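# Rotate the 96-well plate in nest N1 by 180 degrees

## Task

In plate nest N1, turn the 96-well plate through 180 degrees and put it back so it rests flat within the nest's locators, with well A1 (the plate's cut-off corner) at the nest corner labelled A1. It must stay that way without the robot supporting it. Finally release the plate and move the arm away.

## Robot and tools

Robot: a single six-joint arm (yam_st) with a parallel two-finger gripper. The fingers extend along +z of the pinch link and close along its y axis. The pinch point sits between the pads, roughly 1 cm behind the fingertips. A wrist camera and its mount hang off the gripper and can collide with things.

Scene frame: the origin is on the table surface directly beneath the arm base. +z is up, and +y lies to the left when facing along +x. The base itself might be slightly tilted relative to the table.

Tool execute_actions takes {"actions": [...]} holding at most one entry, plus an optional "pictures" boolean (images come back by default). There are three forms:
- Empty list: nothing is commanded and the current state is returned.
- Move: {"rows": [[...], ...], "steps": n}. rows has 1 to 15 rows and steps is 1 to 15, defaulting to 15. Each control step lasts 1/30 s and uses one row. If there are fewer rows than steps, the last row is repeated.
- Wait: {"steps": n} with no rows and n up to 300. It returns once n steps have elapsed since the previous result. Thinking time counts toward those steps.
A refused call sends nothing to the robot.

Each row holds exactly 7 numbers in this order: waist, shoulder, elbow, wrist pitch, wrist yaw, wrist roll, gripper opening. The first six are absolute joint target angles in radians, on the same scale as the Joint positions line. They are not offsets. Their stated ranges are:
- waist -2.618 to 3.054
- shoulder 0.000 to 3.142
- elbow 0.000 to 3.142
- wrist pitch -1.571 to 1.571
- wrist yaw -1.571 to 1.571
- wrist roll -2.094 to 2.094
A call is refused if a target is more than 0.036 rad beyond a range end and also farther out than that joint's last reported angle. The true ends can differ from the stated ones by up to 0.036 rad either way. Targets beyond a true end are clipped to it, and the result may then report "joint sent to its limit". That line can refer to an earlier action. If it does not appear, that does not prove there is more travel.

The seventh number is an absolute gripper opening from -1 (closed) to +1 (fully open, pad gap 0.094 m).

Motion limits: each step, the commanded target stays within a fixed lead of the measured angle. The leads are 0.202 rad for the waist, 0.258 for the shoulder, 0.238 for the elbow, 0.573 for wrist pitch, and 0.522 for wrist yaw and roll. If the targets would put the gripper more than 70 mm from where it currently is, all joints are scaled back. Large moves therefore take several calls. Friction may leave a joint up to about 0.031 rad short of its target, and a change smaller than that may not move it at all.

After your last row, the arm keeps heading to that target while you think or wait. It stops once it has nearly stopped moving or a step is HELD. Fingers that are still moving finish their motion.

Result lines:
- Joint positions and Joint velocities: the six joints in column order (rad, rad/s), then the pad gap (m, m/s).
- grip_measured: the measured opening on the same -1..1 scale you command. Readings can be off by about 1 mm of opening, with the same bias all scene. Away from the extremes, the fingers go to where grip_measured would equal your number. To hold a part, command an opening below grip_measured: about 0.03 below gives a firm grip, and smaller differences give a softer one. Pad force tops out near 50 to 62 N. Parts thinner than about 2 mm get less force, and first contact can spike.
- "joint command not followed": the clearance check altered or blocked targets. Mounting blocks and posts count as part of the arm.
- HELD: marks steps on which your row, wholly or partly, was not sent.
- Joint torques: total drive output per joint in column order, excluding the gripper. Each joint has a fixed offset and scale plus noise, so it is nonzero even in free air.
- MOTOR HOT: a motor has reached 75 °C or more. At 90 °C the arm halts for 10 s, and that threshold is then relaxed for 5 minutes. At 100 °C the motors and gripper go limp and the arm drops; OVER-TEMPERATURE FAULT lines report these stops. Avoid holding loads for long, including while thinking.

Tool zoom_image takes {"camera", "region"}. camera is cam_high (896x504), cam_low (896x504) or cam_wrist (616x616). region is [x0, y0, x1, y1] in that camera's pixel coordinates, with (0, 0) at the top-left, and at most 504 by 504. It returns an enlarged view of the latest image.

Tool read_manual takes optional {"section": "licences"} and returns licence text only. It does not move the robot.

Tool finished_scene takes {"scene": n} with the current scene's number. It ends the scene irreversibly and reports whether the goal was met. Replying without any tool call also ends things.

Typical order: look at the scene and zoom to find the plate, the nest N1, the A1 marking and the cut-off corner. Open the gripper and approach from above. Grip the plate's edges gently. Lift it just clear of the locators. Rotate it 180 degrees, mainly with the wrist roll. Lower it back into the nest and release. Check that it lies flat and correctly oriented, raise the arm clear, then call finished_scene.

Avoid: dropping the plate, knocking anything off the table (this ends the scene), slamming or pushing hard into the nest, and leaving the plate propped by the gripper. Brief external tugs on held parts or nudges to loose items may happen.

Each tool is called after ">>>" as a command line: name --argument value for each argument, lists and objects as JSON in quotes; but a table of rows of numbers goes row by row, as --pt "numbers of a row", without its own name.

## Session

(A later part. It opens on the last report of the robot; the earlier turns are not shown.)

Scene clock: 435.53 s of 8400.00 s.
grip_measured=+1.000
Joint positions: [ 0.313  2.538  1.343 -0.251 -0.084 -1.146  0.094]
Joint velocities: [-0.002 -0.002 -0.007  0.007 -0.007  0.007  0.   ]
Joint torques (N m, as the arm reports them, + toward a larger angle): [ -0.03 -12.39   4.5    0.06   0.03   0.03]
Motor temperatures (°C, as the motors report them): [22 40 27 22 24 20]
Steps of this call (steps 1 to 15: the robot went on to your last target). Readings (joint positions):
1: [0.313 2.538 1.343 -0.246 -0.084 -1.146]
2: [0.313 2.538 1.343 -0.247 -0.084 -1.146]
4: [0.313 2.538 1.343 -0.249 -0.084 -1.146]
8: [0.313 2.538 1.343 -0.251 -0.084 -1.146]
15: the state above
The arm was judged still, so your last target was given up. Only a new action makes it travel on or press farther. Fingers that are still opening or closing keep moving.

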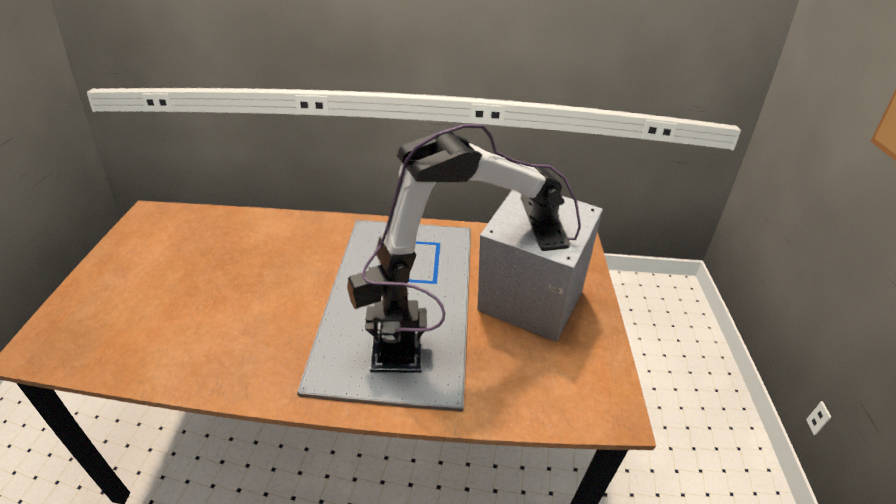

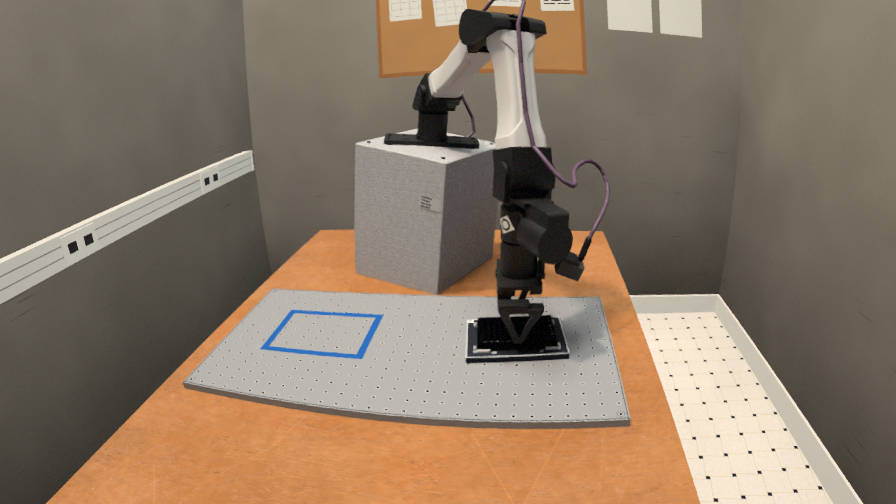

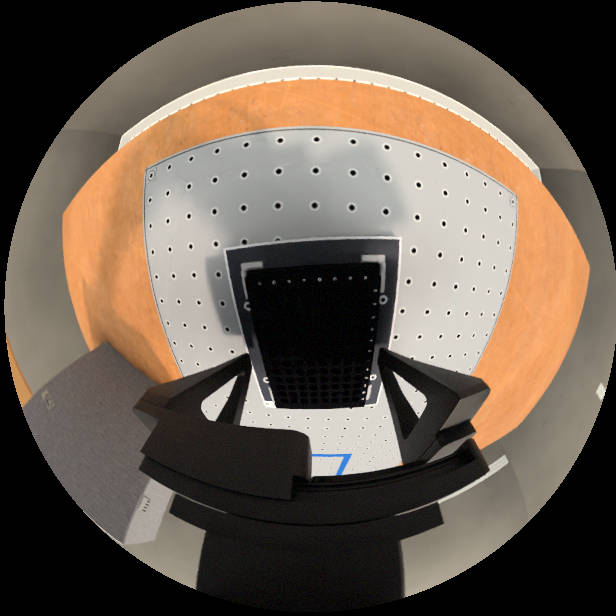

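>>> zoom_image --camera "cam_wrist" --region '[210, 215, 420, 425]'

>>> zoom_image --camera "cam_low" --region '[450, 270, 590, 375]'

Region (210, 215, 420, 425) of cam_wrist's 616x616 image, scaled by 2.400, with more detail than that image has.

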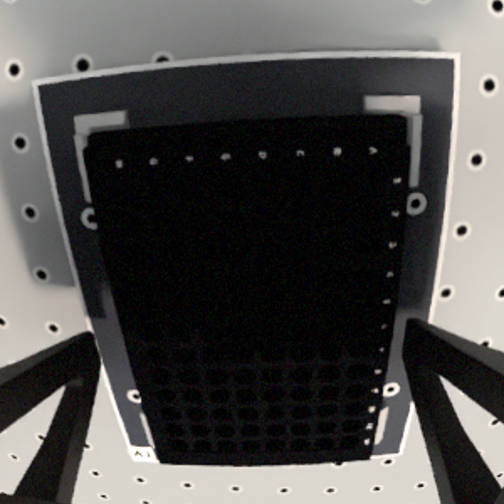

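Region (450, 270, 590, 375) of cam_low's 896x504 image, scaled by 3.600, with more detail than that image has; it fills the top 378 rows of this view, and the rest is white.

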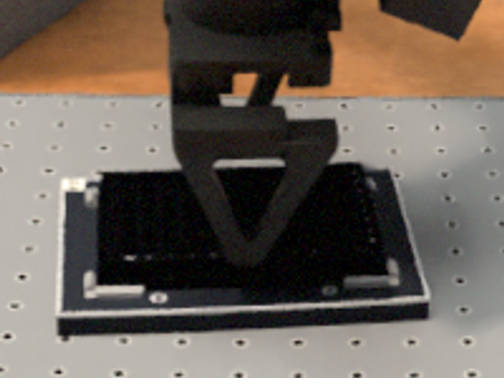

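>>> execute_actions --actions '[{"rows": [[0.3215, 2.545, 1.361, -0.22, -0.086, -1.138, 1.0],[0.3215, 2.552, 1.361, -0.218, -0.086, -1.138, 1.0],[0.3215, 2.556, 1.361, -0.216, -0.086, -1.138, 1.0],[0.3215, 2.575, 1.361, -0.208, -0.086, -1.138, 1.0],[0.3215, 2.577, 1.361, -0.198, -0.086, -1.138, 1.0],[0.3215, 2.579, 1.361, -0.19, -0.086, -1.138, 1.0],[0.3215, 2.581, 1.361, -0.185, -0.086, -1.138, 1.0],[0.3215, 2.583, 1.361, -0.181, -0.086, -1.138, 1.0],[0.3215, 2.585, 1.361, -0.18, -0.086, -1.138, 1.0],[0.3215, 2.586, 1.361, -0.18, -0.086, -1.138, 1.0]], "steps": 15}]' --pictures false

>>> execute_actions --actions '[{"steps": 15}]'

Scene clock: 459.37 s of 8400.00 s.
grip_measured=+1.000
Joint positions: [ 0.313  2.569  1.343 -0.199 -0.084 -1.146  0.094]
Joint velocities: [ 0.012 -0.007 -0.012  0.051 -0.051 -0.022  0.   ]
Joint torques (N m, as the arm reports them, + toward a larger angle): [-0.04 -9.61  4.36  0.37  0.03  0.03]
Motor temperatures (°C, as the motors report them): [22 46 27 22 24 20]
Steps of this call (steps 1 to 90: nothing new was sent; then 20.33 s passed at rest; steps 91 to 105: all 15 steps of this action). Readings (joint positions):
91: [0.313 2.538 1.343 -0.250 -0.084 -1.146]
92: [0.313 2.538 1.343 -0.247 -0.084 -1.146]
94: [0.313 2.539 1.343 -0.239 -0.084 -1.146]
98: [0.313 2.554 1.343 -0.214 -0.084 -1.146]
105: the state above

Scene clock: 459.87 s of 8400.00 s.
grip_measured=+1.000
Joint positions: [ 0.313  2.569  1.343 -0.193 -0.084 -1.146  0.094]
Joint velocities: [ 0.007 -0.012 -0.017  0.007  0.037 -0.007  0.   ]
Joint torques (N m, as the arm reports them, + toward a larger angle): [-0.02 -9.65  4.38  0.46  0.04  0.03]
Motor temperatures (°C, as the motors report them): [22 46 27 22 24 20]
Steps of this call (steps 1 to 15: the robot went on to your last target). Readings (joint positions):
1: [0.313 2.569 1.343 -0.197 -0.084 -1.146]
2: [0.313 2.569 1.343 -0.196 -0.084 -1.146]
4: [0.313 2.569 1.343 -0.194 -0.084 -1.146]
8: [0.313 2.569 1.343 -0.193 -0.084 -1.146]
15: the state above
The arm was judged still, so your last target was given up. Only a new action makes it travel on or press farther. Fingers that are still opening or closing keep moving.

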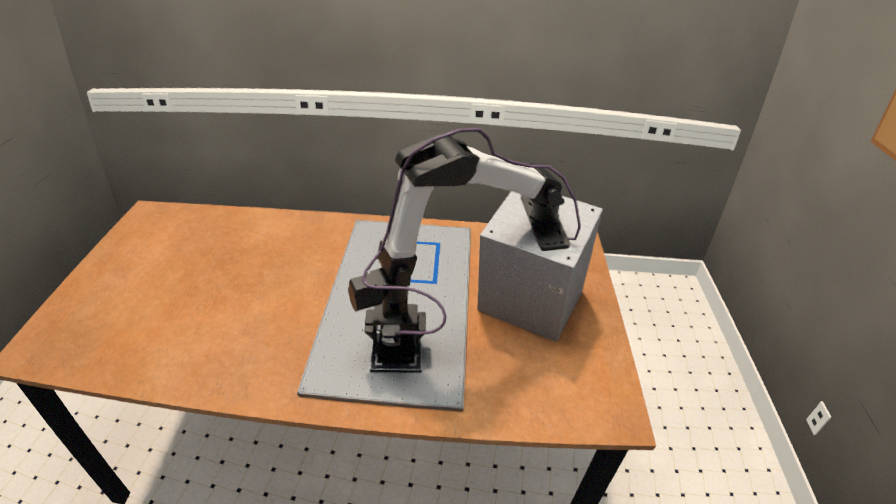

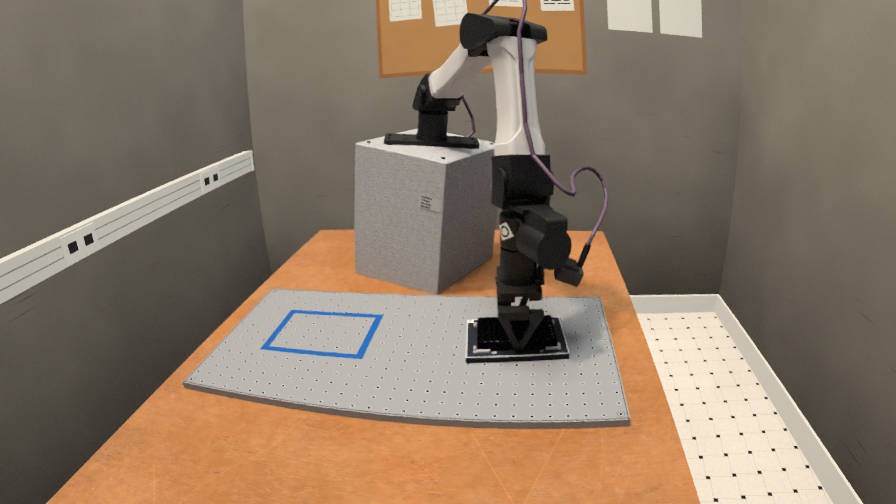

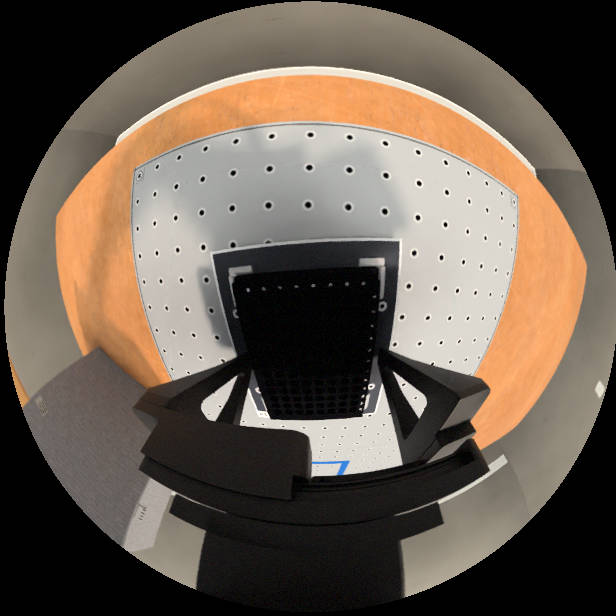

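>>> zoom_image --camera "cam_wrist" --region '[200, 220, 420, 440]'

>>> zoom_image --camera "cam_low" --region '[450, 270, 590, 375]'

>>> zoom_image --camera "cam_high" --region '[345, 285, 455, 385]'

Region (200, 220, 420, 440) of cam_wrist's 616x616 image, scaled by 2.291, with more detail than that image has.

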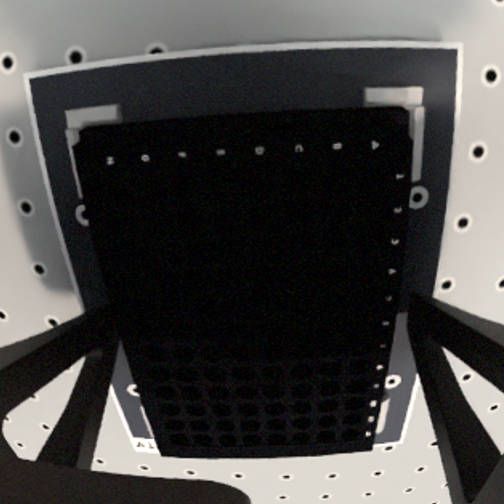

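Region (450, 270, 590, 375) of cam_low's 896x504 image, scaled by 3.600, with more detail than that image has; it fills the top 378 rows of this view, and the rest is white.

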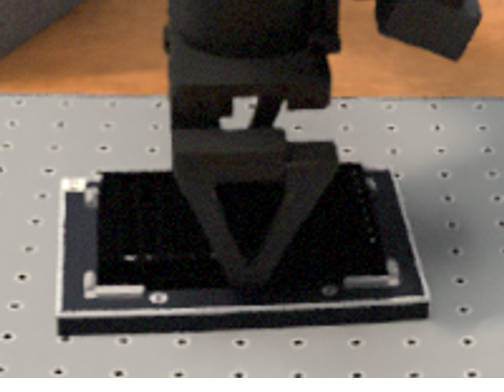

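Region (345, 285, 455, 385) of cam_high's 896x504 image, scaled by 4.582, with more detail than that image has; it fills the top 458 rows of this view, and the rest is white.

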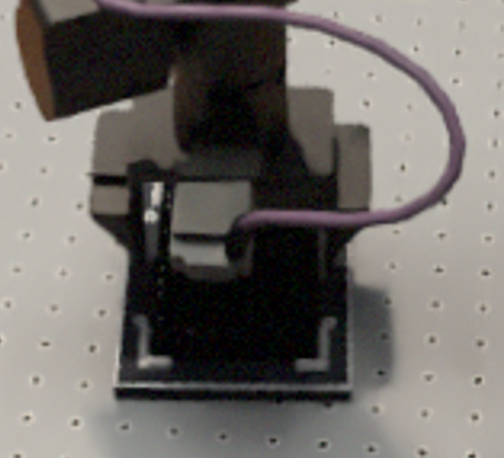

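>>> execute_actions --actions '[{"rows": [[0.3215, 2.586, 1.361, -0.2, -0.086, -1.138, 0.97],[0.3215, 2.586, 1.361, -0.205, -0.086, -1.138, 0.95],[0.3215, 2.586, 1.361, -0.208, -0.086, -1.138, 0.93],[0.3215, 2.586, 1.361, -0.208, -0.086, -1.138, 0.91],[0.3215, 2.586, 1.361, -0.208, -0.086, -1.138, 0.89],[0.3215, 2.586, 1.361, -0.208, -0.086, -1.138, 0.875],[0.3215, 2.586, 1.361, -0.208, -0.086, -1.138, 0.86],[0.3215, 2.586, 1.361, -0.205, -0.086, -1.138, 0.85],[0.3215, 2.586, 1.361, -0.202, -0.086, -1.138, 0.84],[0.3215, 2.586, 1.361, -0.2, -0.086, -1.142, 0.83],[0.3215, 2.586, 1.361, -0.2, -0.086, -1.146, 0.82],[0.3215, 2.586, 1.361, -0.2, -0.086, -1.146, 0.81],[0.3215, 2.586, 1.361, -0.2, -0.086, -1.146, 0.80],[0.3215, 2.586, 1.361, -0.2, -0.086, -1.146, 0.79],[0.3215, 2.586, 1.361, -0.2, -0.086, -1.146, 0.78]], "steps": 15}]' --pictures false

>>> execute_actions --actions '[{"steps": 8}]' --pictures false

Scene clock: 477.73 s of 8400.00 s.
grip_measured=+0.791
Joint positions: [ 0.313  2.569  1.343 -0.196 -0.085 -1.145  0.084]
Joint velocities: [ 0.002  0.002  0.017 -0.007  0.037 -0.007 -0.009]
Joint torques (N m, as the arm reports them, + toward a larger angle): [-0.07 -9.57  4.37  0.24  0.05 -0.05]
Motor temperatures (°C, as the motors report them): [22 45 27 22 24 20]
Steps of this call (steps 1 to 90: nothing new was sent; then 14.37 s passed at rest; steps 91 to 105: all 15 steps of this action). Readings (joint positions):
91: [0.313 2.569 1.343 -0.192 -0.084 -1.145]
92: [0.313 2.569 1.343 -0.192 -0.084 -1.145]
94: [0.313 2.569 1.343 -0.193 -0.084 -1.145]
98: [0.313 2.569 1.343 -0.195 -0.084 -1.145]
105: the state above

Scene clock: 478.00 s of 8400.00 s.
grip_measured=+0.788
Joint positions: [ 0.313  2.569  1.343 -0.196 -0.085 -1.145  0.084]
Joint velocities: [ 0.012  0.012 -0.022 -0.022  0.037 -0.022  0.   ]
Joint torques (N m, as the arm reports them, + toward a larger angle): [-0.03 -9.63  4.39  0.23  0.05 -0.05]
Motor temperatures (°C, as the motors report them): [22 45 27 22 24 20]
Steps of this call (steps 1 to 8: the robot went on to your last target). Readings (joint positions):
1: [0.313 2.569 1.343 -0.196 -0.085 -1.145]
2: [0.313 2.569 1.343 -0.196 -0.085 -1.145]
4: [0.313 2.569 1.343 -0.196 -0.085 -1.145]
8: the state above

>>> execute_actions --actions '[{"rows": [[0.3215, 2.586, 1.361, -0.2, -0.086, -1.146, 0.77],[0.3215, 2.586, 1.361, -0.2, -0.086, -1.146, 0.76],[0.3215, 2.586, 1.361, -0.2, -0.086, -1.146, 0.75]], "steps": 8}]'

Scene clock: 481.63 s of 8400.00 s.
grip_measured=+0.763
Joint positions: [ 0.313  2.569  1.343 -0.196 -0.085 -1.145  0.083]
Joint velocities: [ 0.002 -0.007 -0.007 -0.022 -0.007 -0.051 -0.001]
Joint torques (N m, as the arm reports them, + toward a larger angle): [-0.04 -9.56  4.41  0.23  0.04 -0.05]
Motor temperatures (°C, as the motors report them): [22 44 27 22 24 20]
Steps of this call (steps 1 to 15: the robot went on to your last target; steps 16 to 90: nothing new was sent; then 0.37 s passed at rest; steps 91 to 98: all 8 steps of this action). Readings (joint positions):
91: [0.313 2.569 1.343 -0.196 -0.085 -1.145]
92: [0.313 2.569 1.343 -0.196 -0.085 -1.145]
94: [0.313 2.569 1.343 -0.196 -0.085 -1.145]
98: the state above

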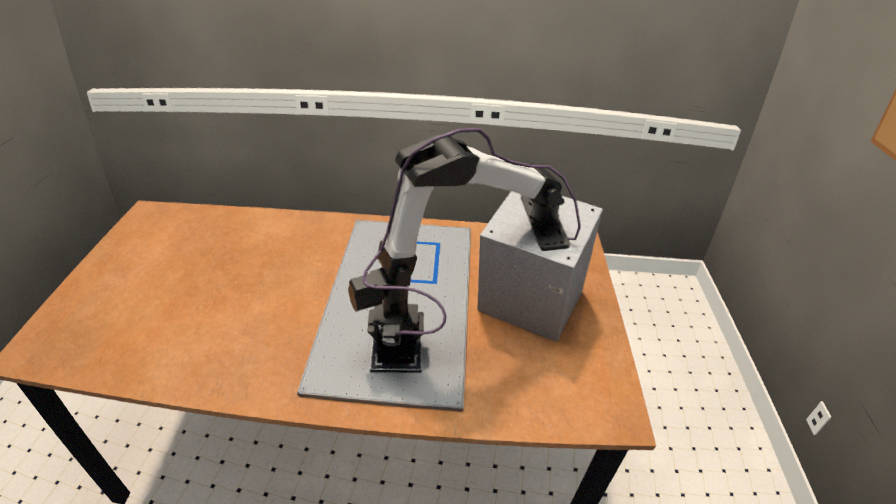

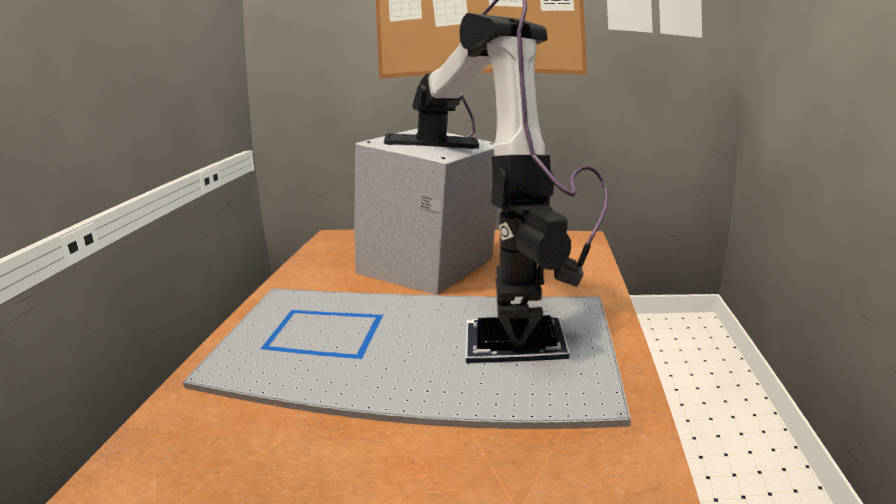

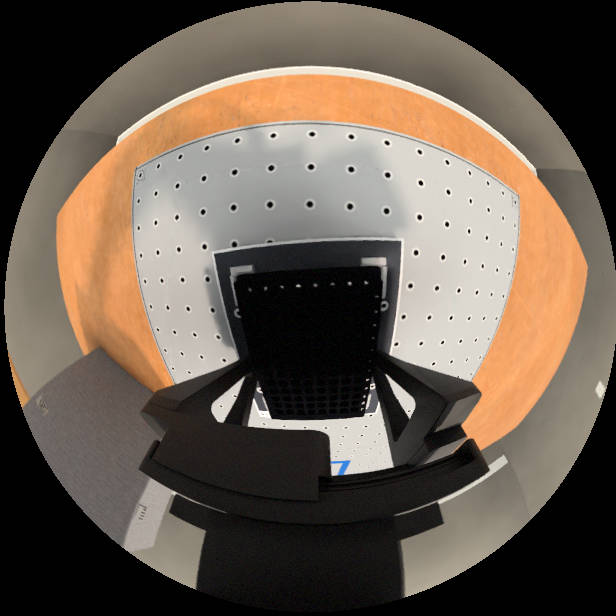

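>>> execute_actions --actions '[{"rows": [[0.3215, 2.586, 1.361, -0.2, -0.086, -1.146, 0.74],[0.3215, 2.586, 1.361, -0.2, -0.086, -1.146, 0.73],[0.3215, 2.586, 1.361, -0.2, -0.086, -1.146, 0.72],[0.3215, 2.586, 1.361, -0.2, -0.086, -1.146, 0.71]], "steps": 10}]'

Scene clock: 484.83 s of 8400.00 s.
grip_measured=+0.747
Joint positions: [ 0.313  2.569  1.343 -0.196 -0.085 -1.145  0.082]
Joint velocities: [-0.007 -0.002 -0.012 -0.051  0.007 -0.066 -0.001]
Joint torques (N m, as the arm reports them, + toward a larger angle): [-0.06 -9.59  4.32  0.24  0.04 -0.05]
Motor temperatures (°C, as the motors report them): [22 44 27 22 24 20]
Steps of this call (steps 1 to 15: the robot went on to your last target; steps 16 to 86: nothing new was sent; steps 87 to 96: all 10 steps of this action). Readings (joint positions):
87: [0.313 2.569 1.343 -0.196 -0.085 -1.145]
88: [0.313 2.569 1.343 -0.196 -0.085 -1.145]
90: [0.313 2.569 1.343 -0.196 -0.085 -1.145]
94: [0.313 2.569 1.343 -0.196 -0.085 -1.145]
96: the state above

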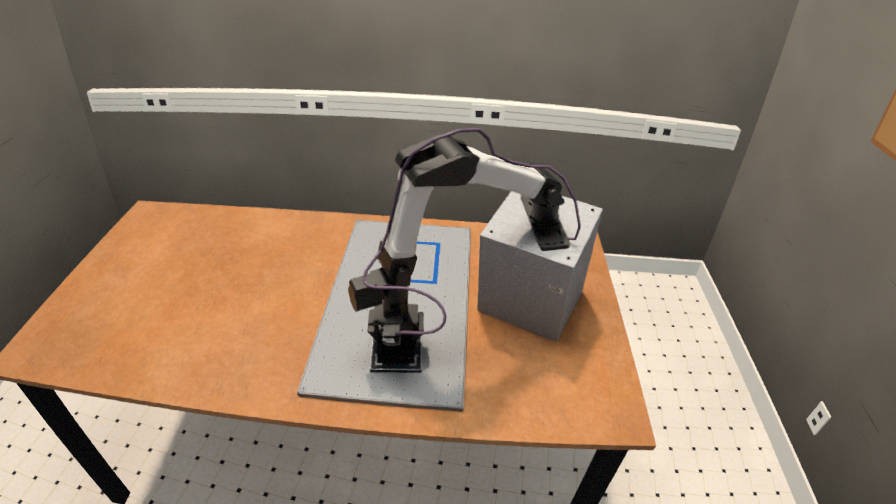

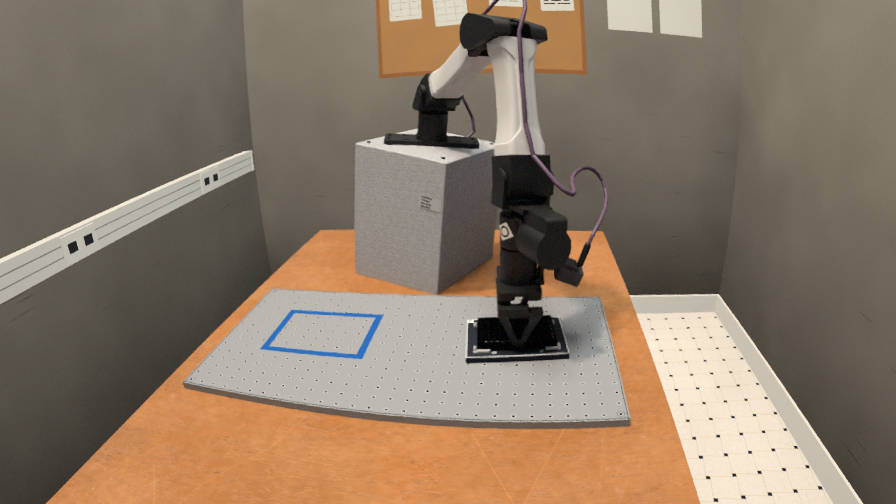

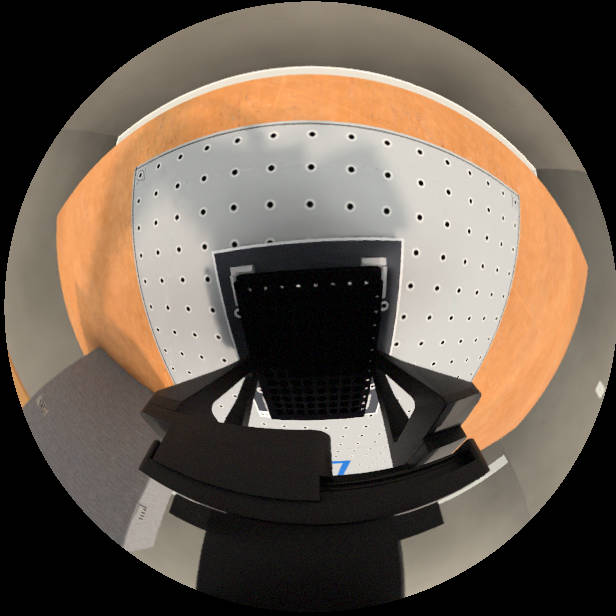

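>>> zoom_image --camera "cam_wrist" --region '[200, 220, 420, 440]'

>>> zoom_image --camera "cam_wrist" --region '[120, 110, 530, 400]'

>>> zoom_image --camera "cam_low" --region '[450, 270, 590, 375]'

Region (200, 220, 420, 440) of cam_wrist's 616x616 image, scaled by 2.291, with more detail than that image has.

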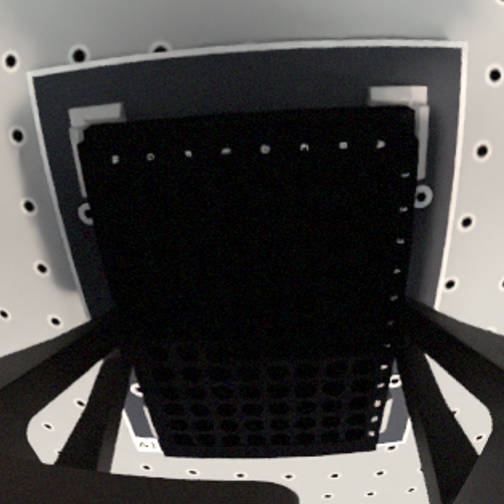

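Region (120, 110, 530, 400) of cam_wrist's 616x616 image, scaled by 1.229, with more detail than that image has; it fills the top 356 rows of this view, and the rest is white.

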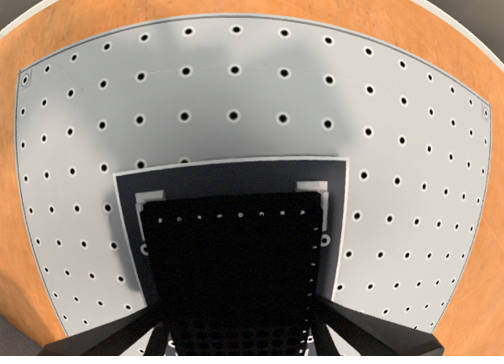

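Region (450, 270, 590, 375) of cam_low's 896x504 image, scaled by 3.600, with more detail than that image has; it fills the top 378 rows of this view, and the rest is white.

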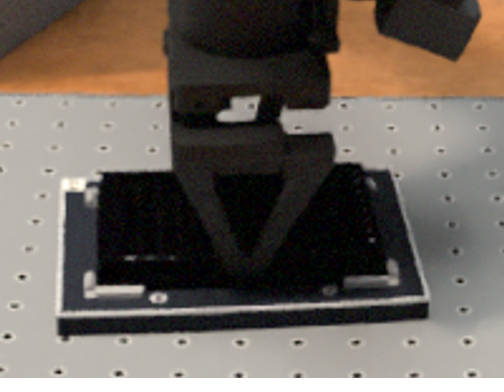

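>>> execute_actions --actions '[{"rows": [[0.3215, 2.56, 1.361, -0.203, -0.086, -1.146, 0.71],[0.3215, 2.548, 1.361, -0.208, -0.086, -1.146, 0.71],[0.3215, 2.53, 1.361, -0.223, -0.086, -1.146, 0.71],[0.3215, 2.525, 1.361, -0.244, -0.086, -1.146, 0.71],[0.3215, 2.52, 1.361, -0.256, -0.086, -1.146, 0.71],[0.3215, 2.515, 1.361, -0.265, -0.086, -1.146, 0.71],[0.3215, 2.51, 1.361, -0.271, -0.086, -1.146, 0.71],[0.3215, 2.505, 1.361, -0.277, -0.086, -1.146, 0.71],[0.3215, 2.5, 1.361, -0.284, -0.086, -1.146, 0.71],[0.3215, 2.495, 1.361, -0.289, -0.086, -1.146, 0.71],[0.3215, 2.492, 1.361, -0.289, -0.086, -1.146, 0.71]], "steps": 15}]'

Scene clock: 519.80 s of 8400.00 s.
grip_measured=+0.747
Joint positions: [ 0.313  2.514  1.343 -0.265 -0.085 -1.145  0.082]
Joint velocities: [ 0.002  0.007  0.002 -0.066  0.066  0.022  0.   ]
Joint torques (N m, as the arm reports them, + toward a larger angle): [ -0.02 -12.19   4.65   0.01   0.04  -0.05]
Motor temperatures (°C, as the motors report them): [22 44 27 22 24 20]
Steps of this call (steps 1 to 15: the robot went on to your last target; steps 16 to 90: nothing new was sent; then 31.47 s passed at rest; steps 91 to 105: all 15 steps of this action). Readings (joint positions):
91: [0.313 2.569 1.343 -0.196 -0.085 -1.145]
92: [0.313 2.569 1.343 -0.197 -0.085 -1.145]
94: [0.313 2.566 1.343 -0.202 -0.085 -1.145]
98: [0.313 2.545 1.343 -0.234 -0.085 -1.145]
105: the state above

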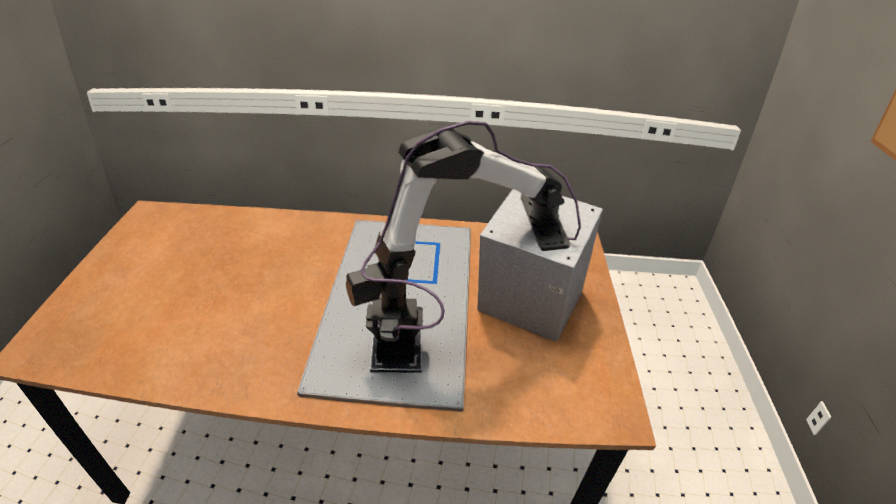

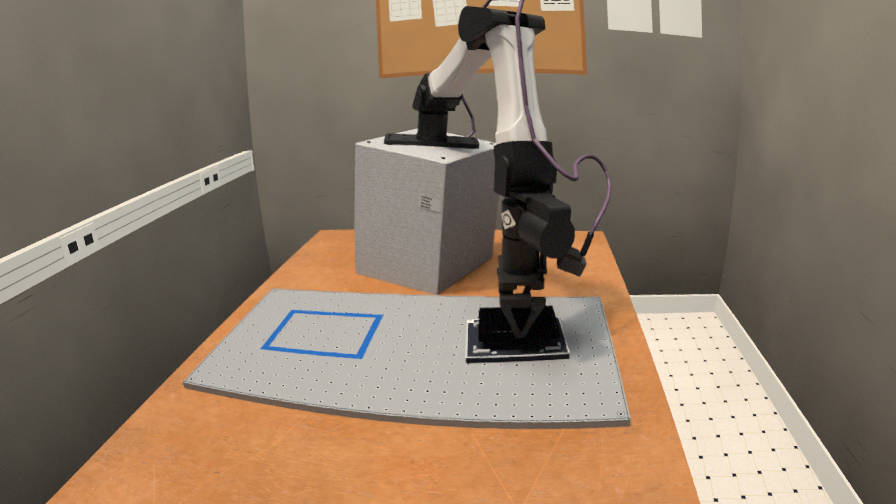

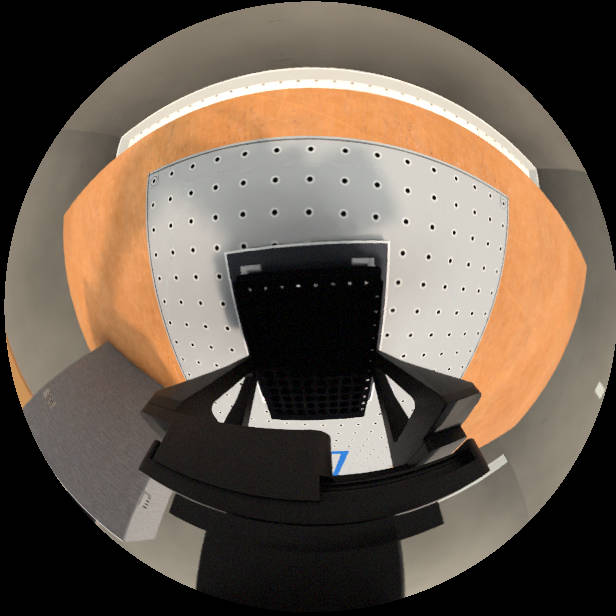

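>>> execute_actions --actions '[{"rows": [[0.3215, 2.51, 1.361, -0.289, -0.086, -1.05, 0.71],[0.3215, 2.52, 1.361, -0.289, -0.086, -0.93, 0.71],[0.3215, 2.52, 1.361, -0.289, -0.086, -0.79, 0.71],[0.3215, 2.52, 1.361, -0.289, -0.086, -0.63, 0.71],[0.3215, 2.52, 1.361, -0.289, -0.086, 2.005, 0.71]], "steps": 15}]' --pictures false

>>> execute_actions --actions '[{"steps": 45}]'

Scene clock: 523.77 s of 8400.00 s.
grip_measured=+0.747
Joint positions: [ 0.313  2.514  1.343 -0.277 -0.085  0.095  0.082]
Joint velocities: [-0.012  0.007  0.007 -0.066 -0.081  2.864 -0.   ]
Joint torques (N m, as the arm reports them, + toward a larger angle): [ -0.07 -10.42   4.64   0.1    0.14  -0.04]
Motor temperatures (°C, as the motors report them): [22 45 27 21 24 20]
Steps of this call (steps 1 to 30: the robot went on to your last target; steps 31 to 90: nothing new was sent; then 0.47 s passed at rest; steps 91 to 105: all 15 steps of this action). Readings (joint positions):
91: [0.313 2.514 1.343 -0.276 -0.085 -1.133]
92: [0.313 2.514 1.343 -0.277 -0.085 -1.101]
94: [0.313 2.514 1.343 -0.277 -0.085 -0.976]
98: [0.313 2.514 1.343 -0.277 -0.085 -0.589]
105: the state above

Scene clock: 525.27 s of 8400.00 s.
grip_measured=+0.748
Joint positions: [ 0.325  2.534  1.344 -0.281 -0.091  1.997  0.082]
Joint velocities: [ 0.002 -0.002  0.007  0.066 -0.022  0.022 -0.   ]
Joint torques (N m, as the arm reports them, + toward a larger angle): [ -0.91 -11.66   4.31  -0.03   0.21   0.04]
Motor temperatures (°C, as the motors report them): [22 45 27 21 24 20]
Steps of this call (steps 1 to 45: the robot went on to your last target). Readings (joint positions):
1: [0.313 2.514 1.343 -0.277 -0.085 0.192]
2: [0.313 2.514 1.343 -0.277 -0.085 0.290]
4: [0.313 2.514 1.343 -0.277 -0.085 0.485]
8: [0.313 2.514 1.343 -0.277 -0.085 0.876]
45: the state above

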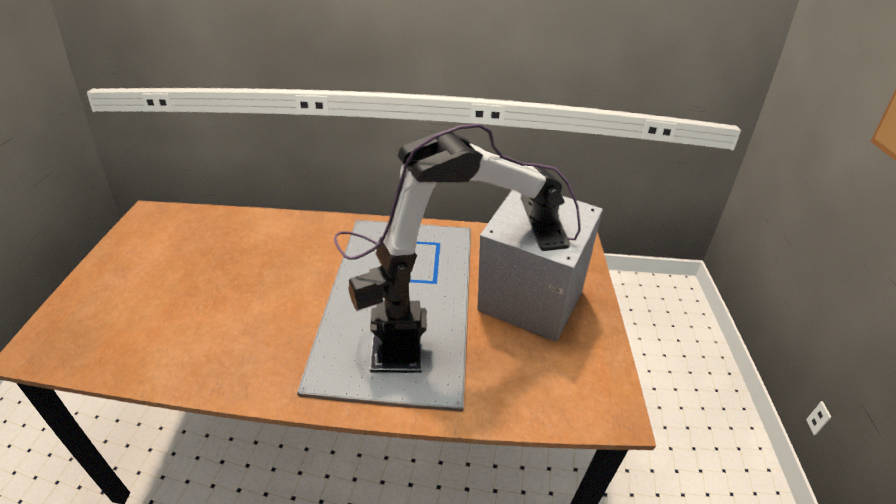

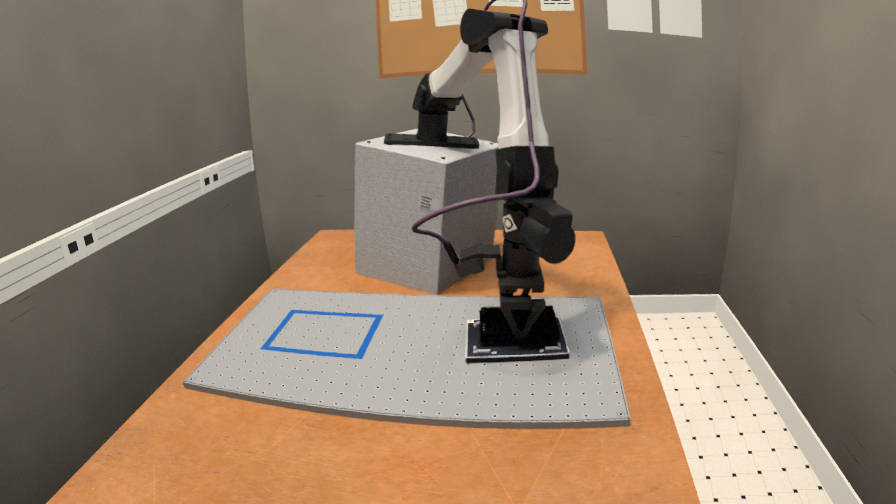

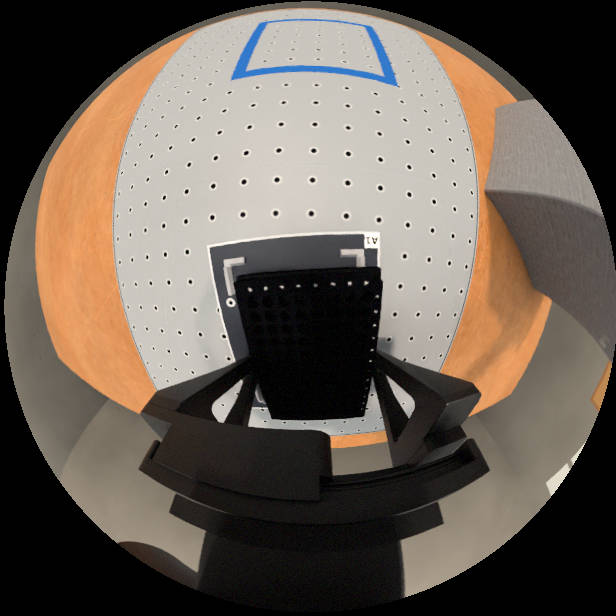

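>>> zoom_image --camera "cam_wrist" --region '[200, 220, 420, 440]'

>>> zoom_image --camera "cam_low" --region '[450, 270, 590, 375]'

>>> zoom_image --camera "cam_wrist" --region '[110, 90, 490, 400]'

Region (200, 220, 420, 440) of cam_wrist's 616x616 image, scaled by 2.291, with more detail than that image has.

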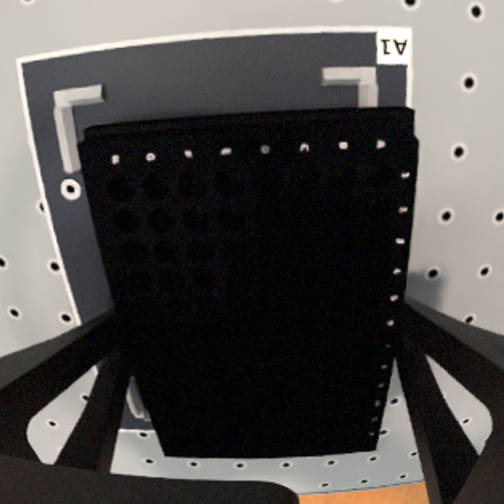

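Region (450, 270, 590, 375) of cam_low's 896x504 image, scaled by 3.600, with more detail than that image has; it fills the top 378 rows of this view, and the rest is white.

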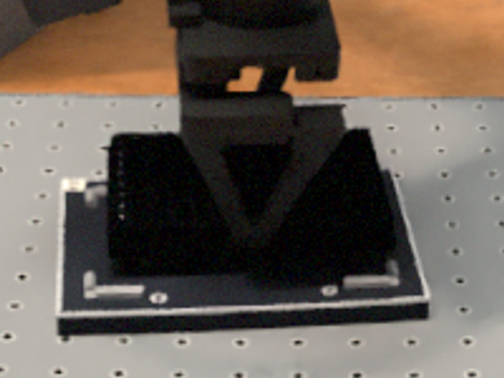

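Region (110, 90, 490, 400) of cam_wrist's 616x616 image, scaled by 1.326, with more detail than that image has; it fills the top 411 rows of this view, and the rest is white.

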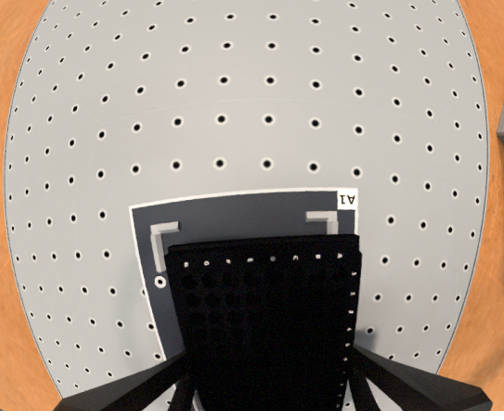

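>>> zoom_image --camera "cam_low" --region '[460, 295, 575, 365]'

>>> zoom_image --camera "cam_high" --region '[350, 290, 450, 385]'

Region (460, 295, 575, 365) of cam_low's 896x504 image, scaled by 4.383, with more detail than that image has; it fills the top 307 rows of this view, and the rest is white.

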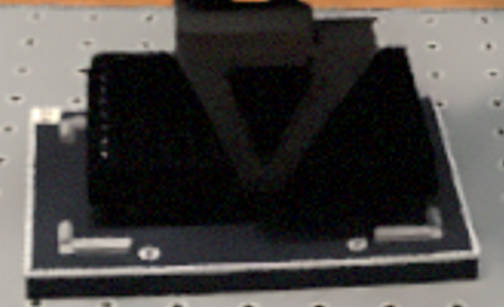

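Region (350, 290, 450, 385) of cam_high's 896x504 image, scaled by 5.040, with more detail than that image has; it fills the top 479 rows of this view, and the rest is white.

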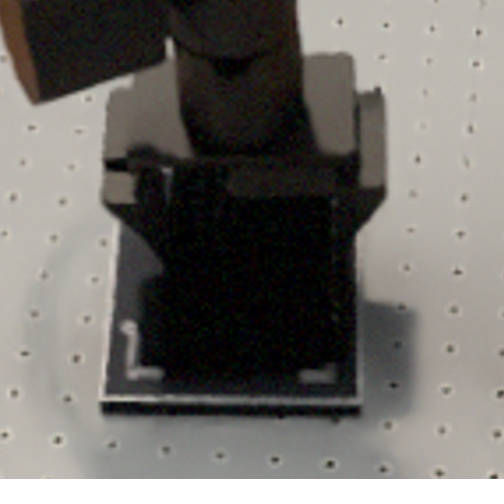

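>>> execute_actions --actions '[{"rows": [[0.316, 2.53, 1.355, -0.265, -0.084, 2.003, 0.71],[0.312, 2.534, 1.35, -0.255, -0.082, 2.003, 0.71],[0.308, 2.534, 1.35, -0.245, -0.08, 2.003, 0.71],[0.308, 2.534, 1.35, -0.238, -0.08, 2.003, 0.71],[0.308, 2.534, 1.35, -0.234, -0.08, 2.003, 0.71]], "steps": 15}]' --pictures false

>>> execute_actions --actions '[{"steps": 10}]'

Scene clock: 576.97 s of 8400.00 s.
grip_measured=+0.748
Joint positions: [ 0.325  2.534  1.344 -0.248 -0.085  1.997  0.082]
Joint velocities: [-0.007 -0.002 -0.007  0.007  0.051 -0.051 -0.   ]
Joint torques (N m, as the arm reports them, + toward a larger angle): [ -2.27 -10.75   3.61   0.33   0.19   0.02]
Motor temperatures (°C, as the motors report them): [22 50 27 21 24 20]
Steps of this call (steps 1 to 15: the robot went on to your last target; steps 16 to 90: nothing new was sent; then 48.20 s passed at rest; steps 91 to 105: all 15 steps of this action). Readings (joint positions):
91: [0.325 2.534 1.344 -0.281 -0.090 1.997]
92: [0.325 2.534 1.344 -0.279 -0.090 1.997]
94: [0.325 2.534 1.344 -0.272 -0.088 1.997]
98: [0.325 2.534 1.344 -0.256 -0.086 1.997]
105: the state above

Scene clock: 577.30 s of 8400.00 s.
grip_measured=+0.748
Joint positions: [ 0.325  2.534  1.344 -0.247 -0.085  1.997  0.082]
Joint velocities: [-0.002 -0.002 -0.007  0.007 -0.022 -0.022 -0.001]
Joint torques (N m, as the arm reports them, + toward a larger angle): [ -2.35 -10.74   3.62   0.33   0.22   0.01]
Motor temperatures (°C, as the motors report them): [22 50 27 21 24 20]
Steps of this call (steps 1 to 10: the robot went on to your last target). Readings (joint positions):
1: [0.325 2.534 1.344 -0.248 -0.085 1.997]
2: [0.325 2.534 1.344 -0.248 -0.085 1.997]
4: [0.325 2.534 1.344 -0.247 -0.085 1.997]
8: [0.325 2.534 1.344 -0.247 -0.085 1.997]
10: the state above

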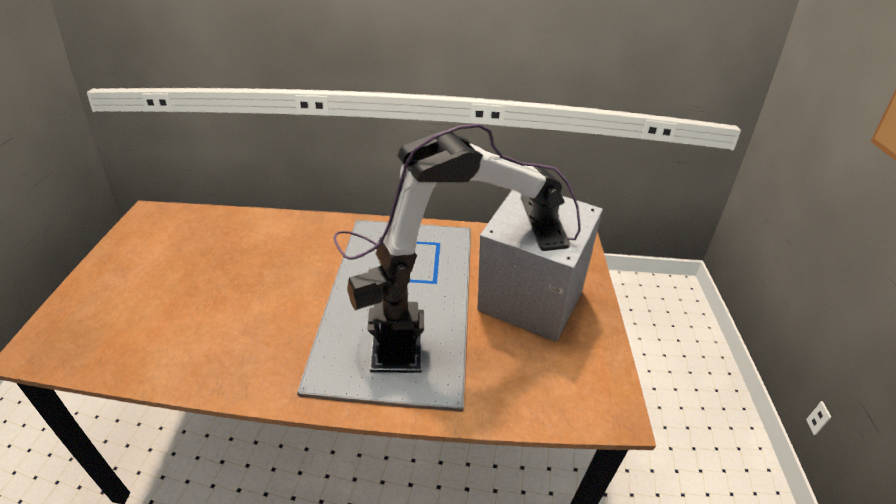

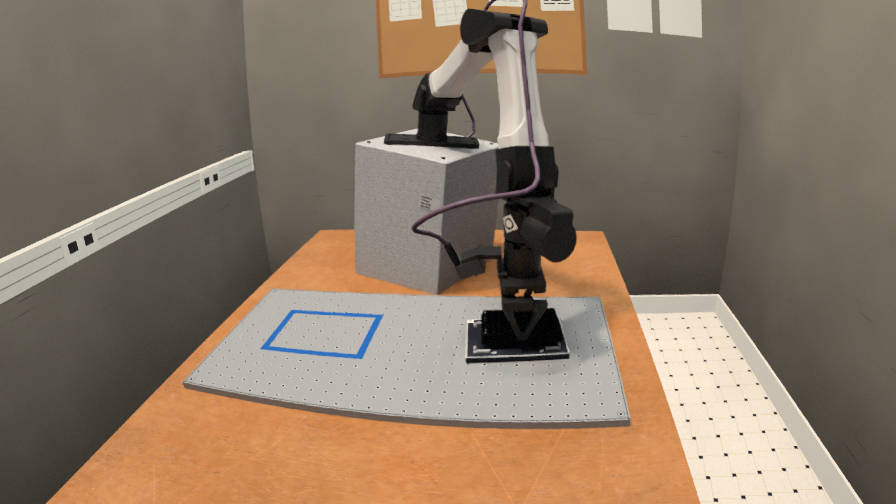

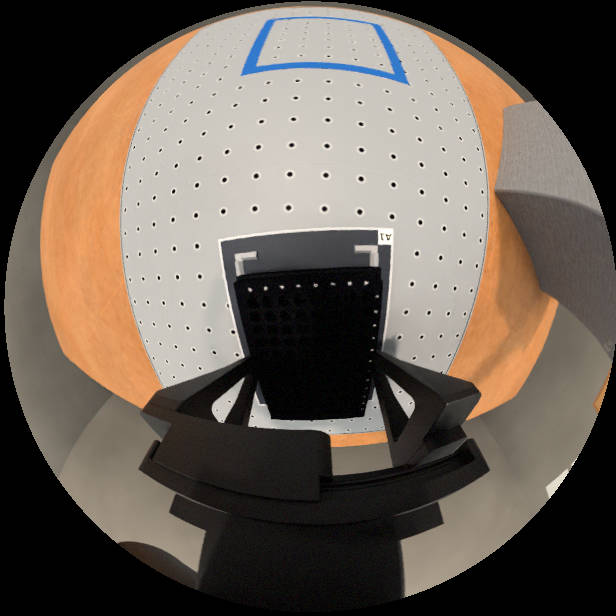

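>>> zoom_image --camera "cam_wrist" --region '[200, 220, 420, 440]'

>>> zoom_image --camera "cam_low" --region '[460, 295, 575, 365]'

Region (200, 220, 420, 440) of cam_wrist's 616x616 image, scaled by 2.291, with more detail than that image has.

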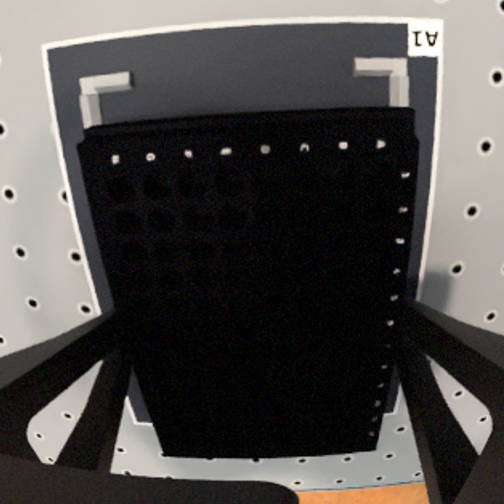

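Region (460, 295, 575, 365) of cam_low's 896x504 image, scaled by 4.383, with more detail than that image has; it fills the top 307 rows of this view, and the rest is white.

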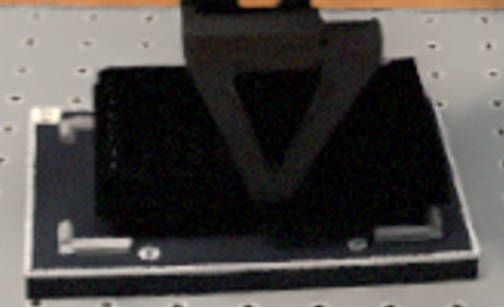

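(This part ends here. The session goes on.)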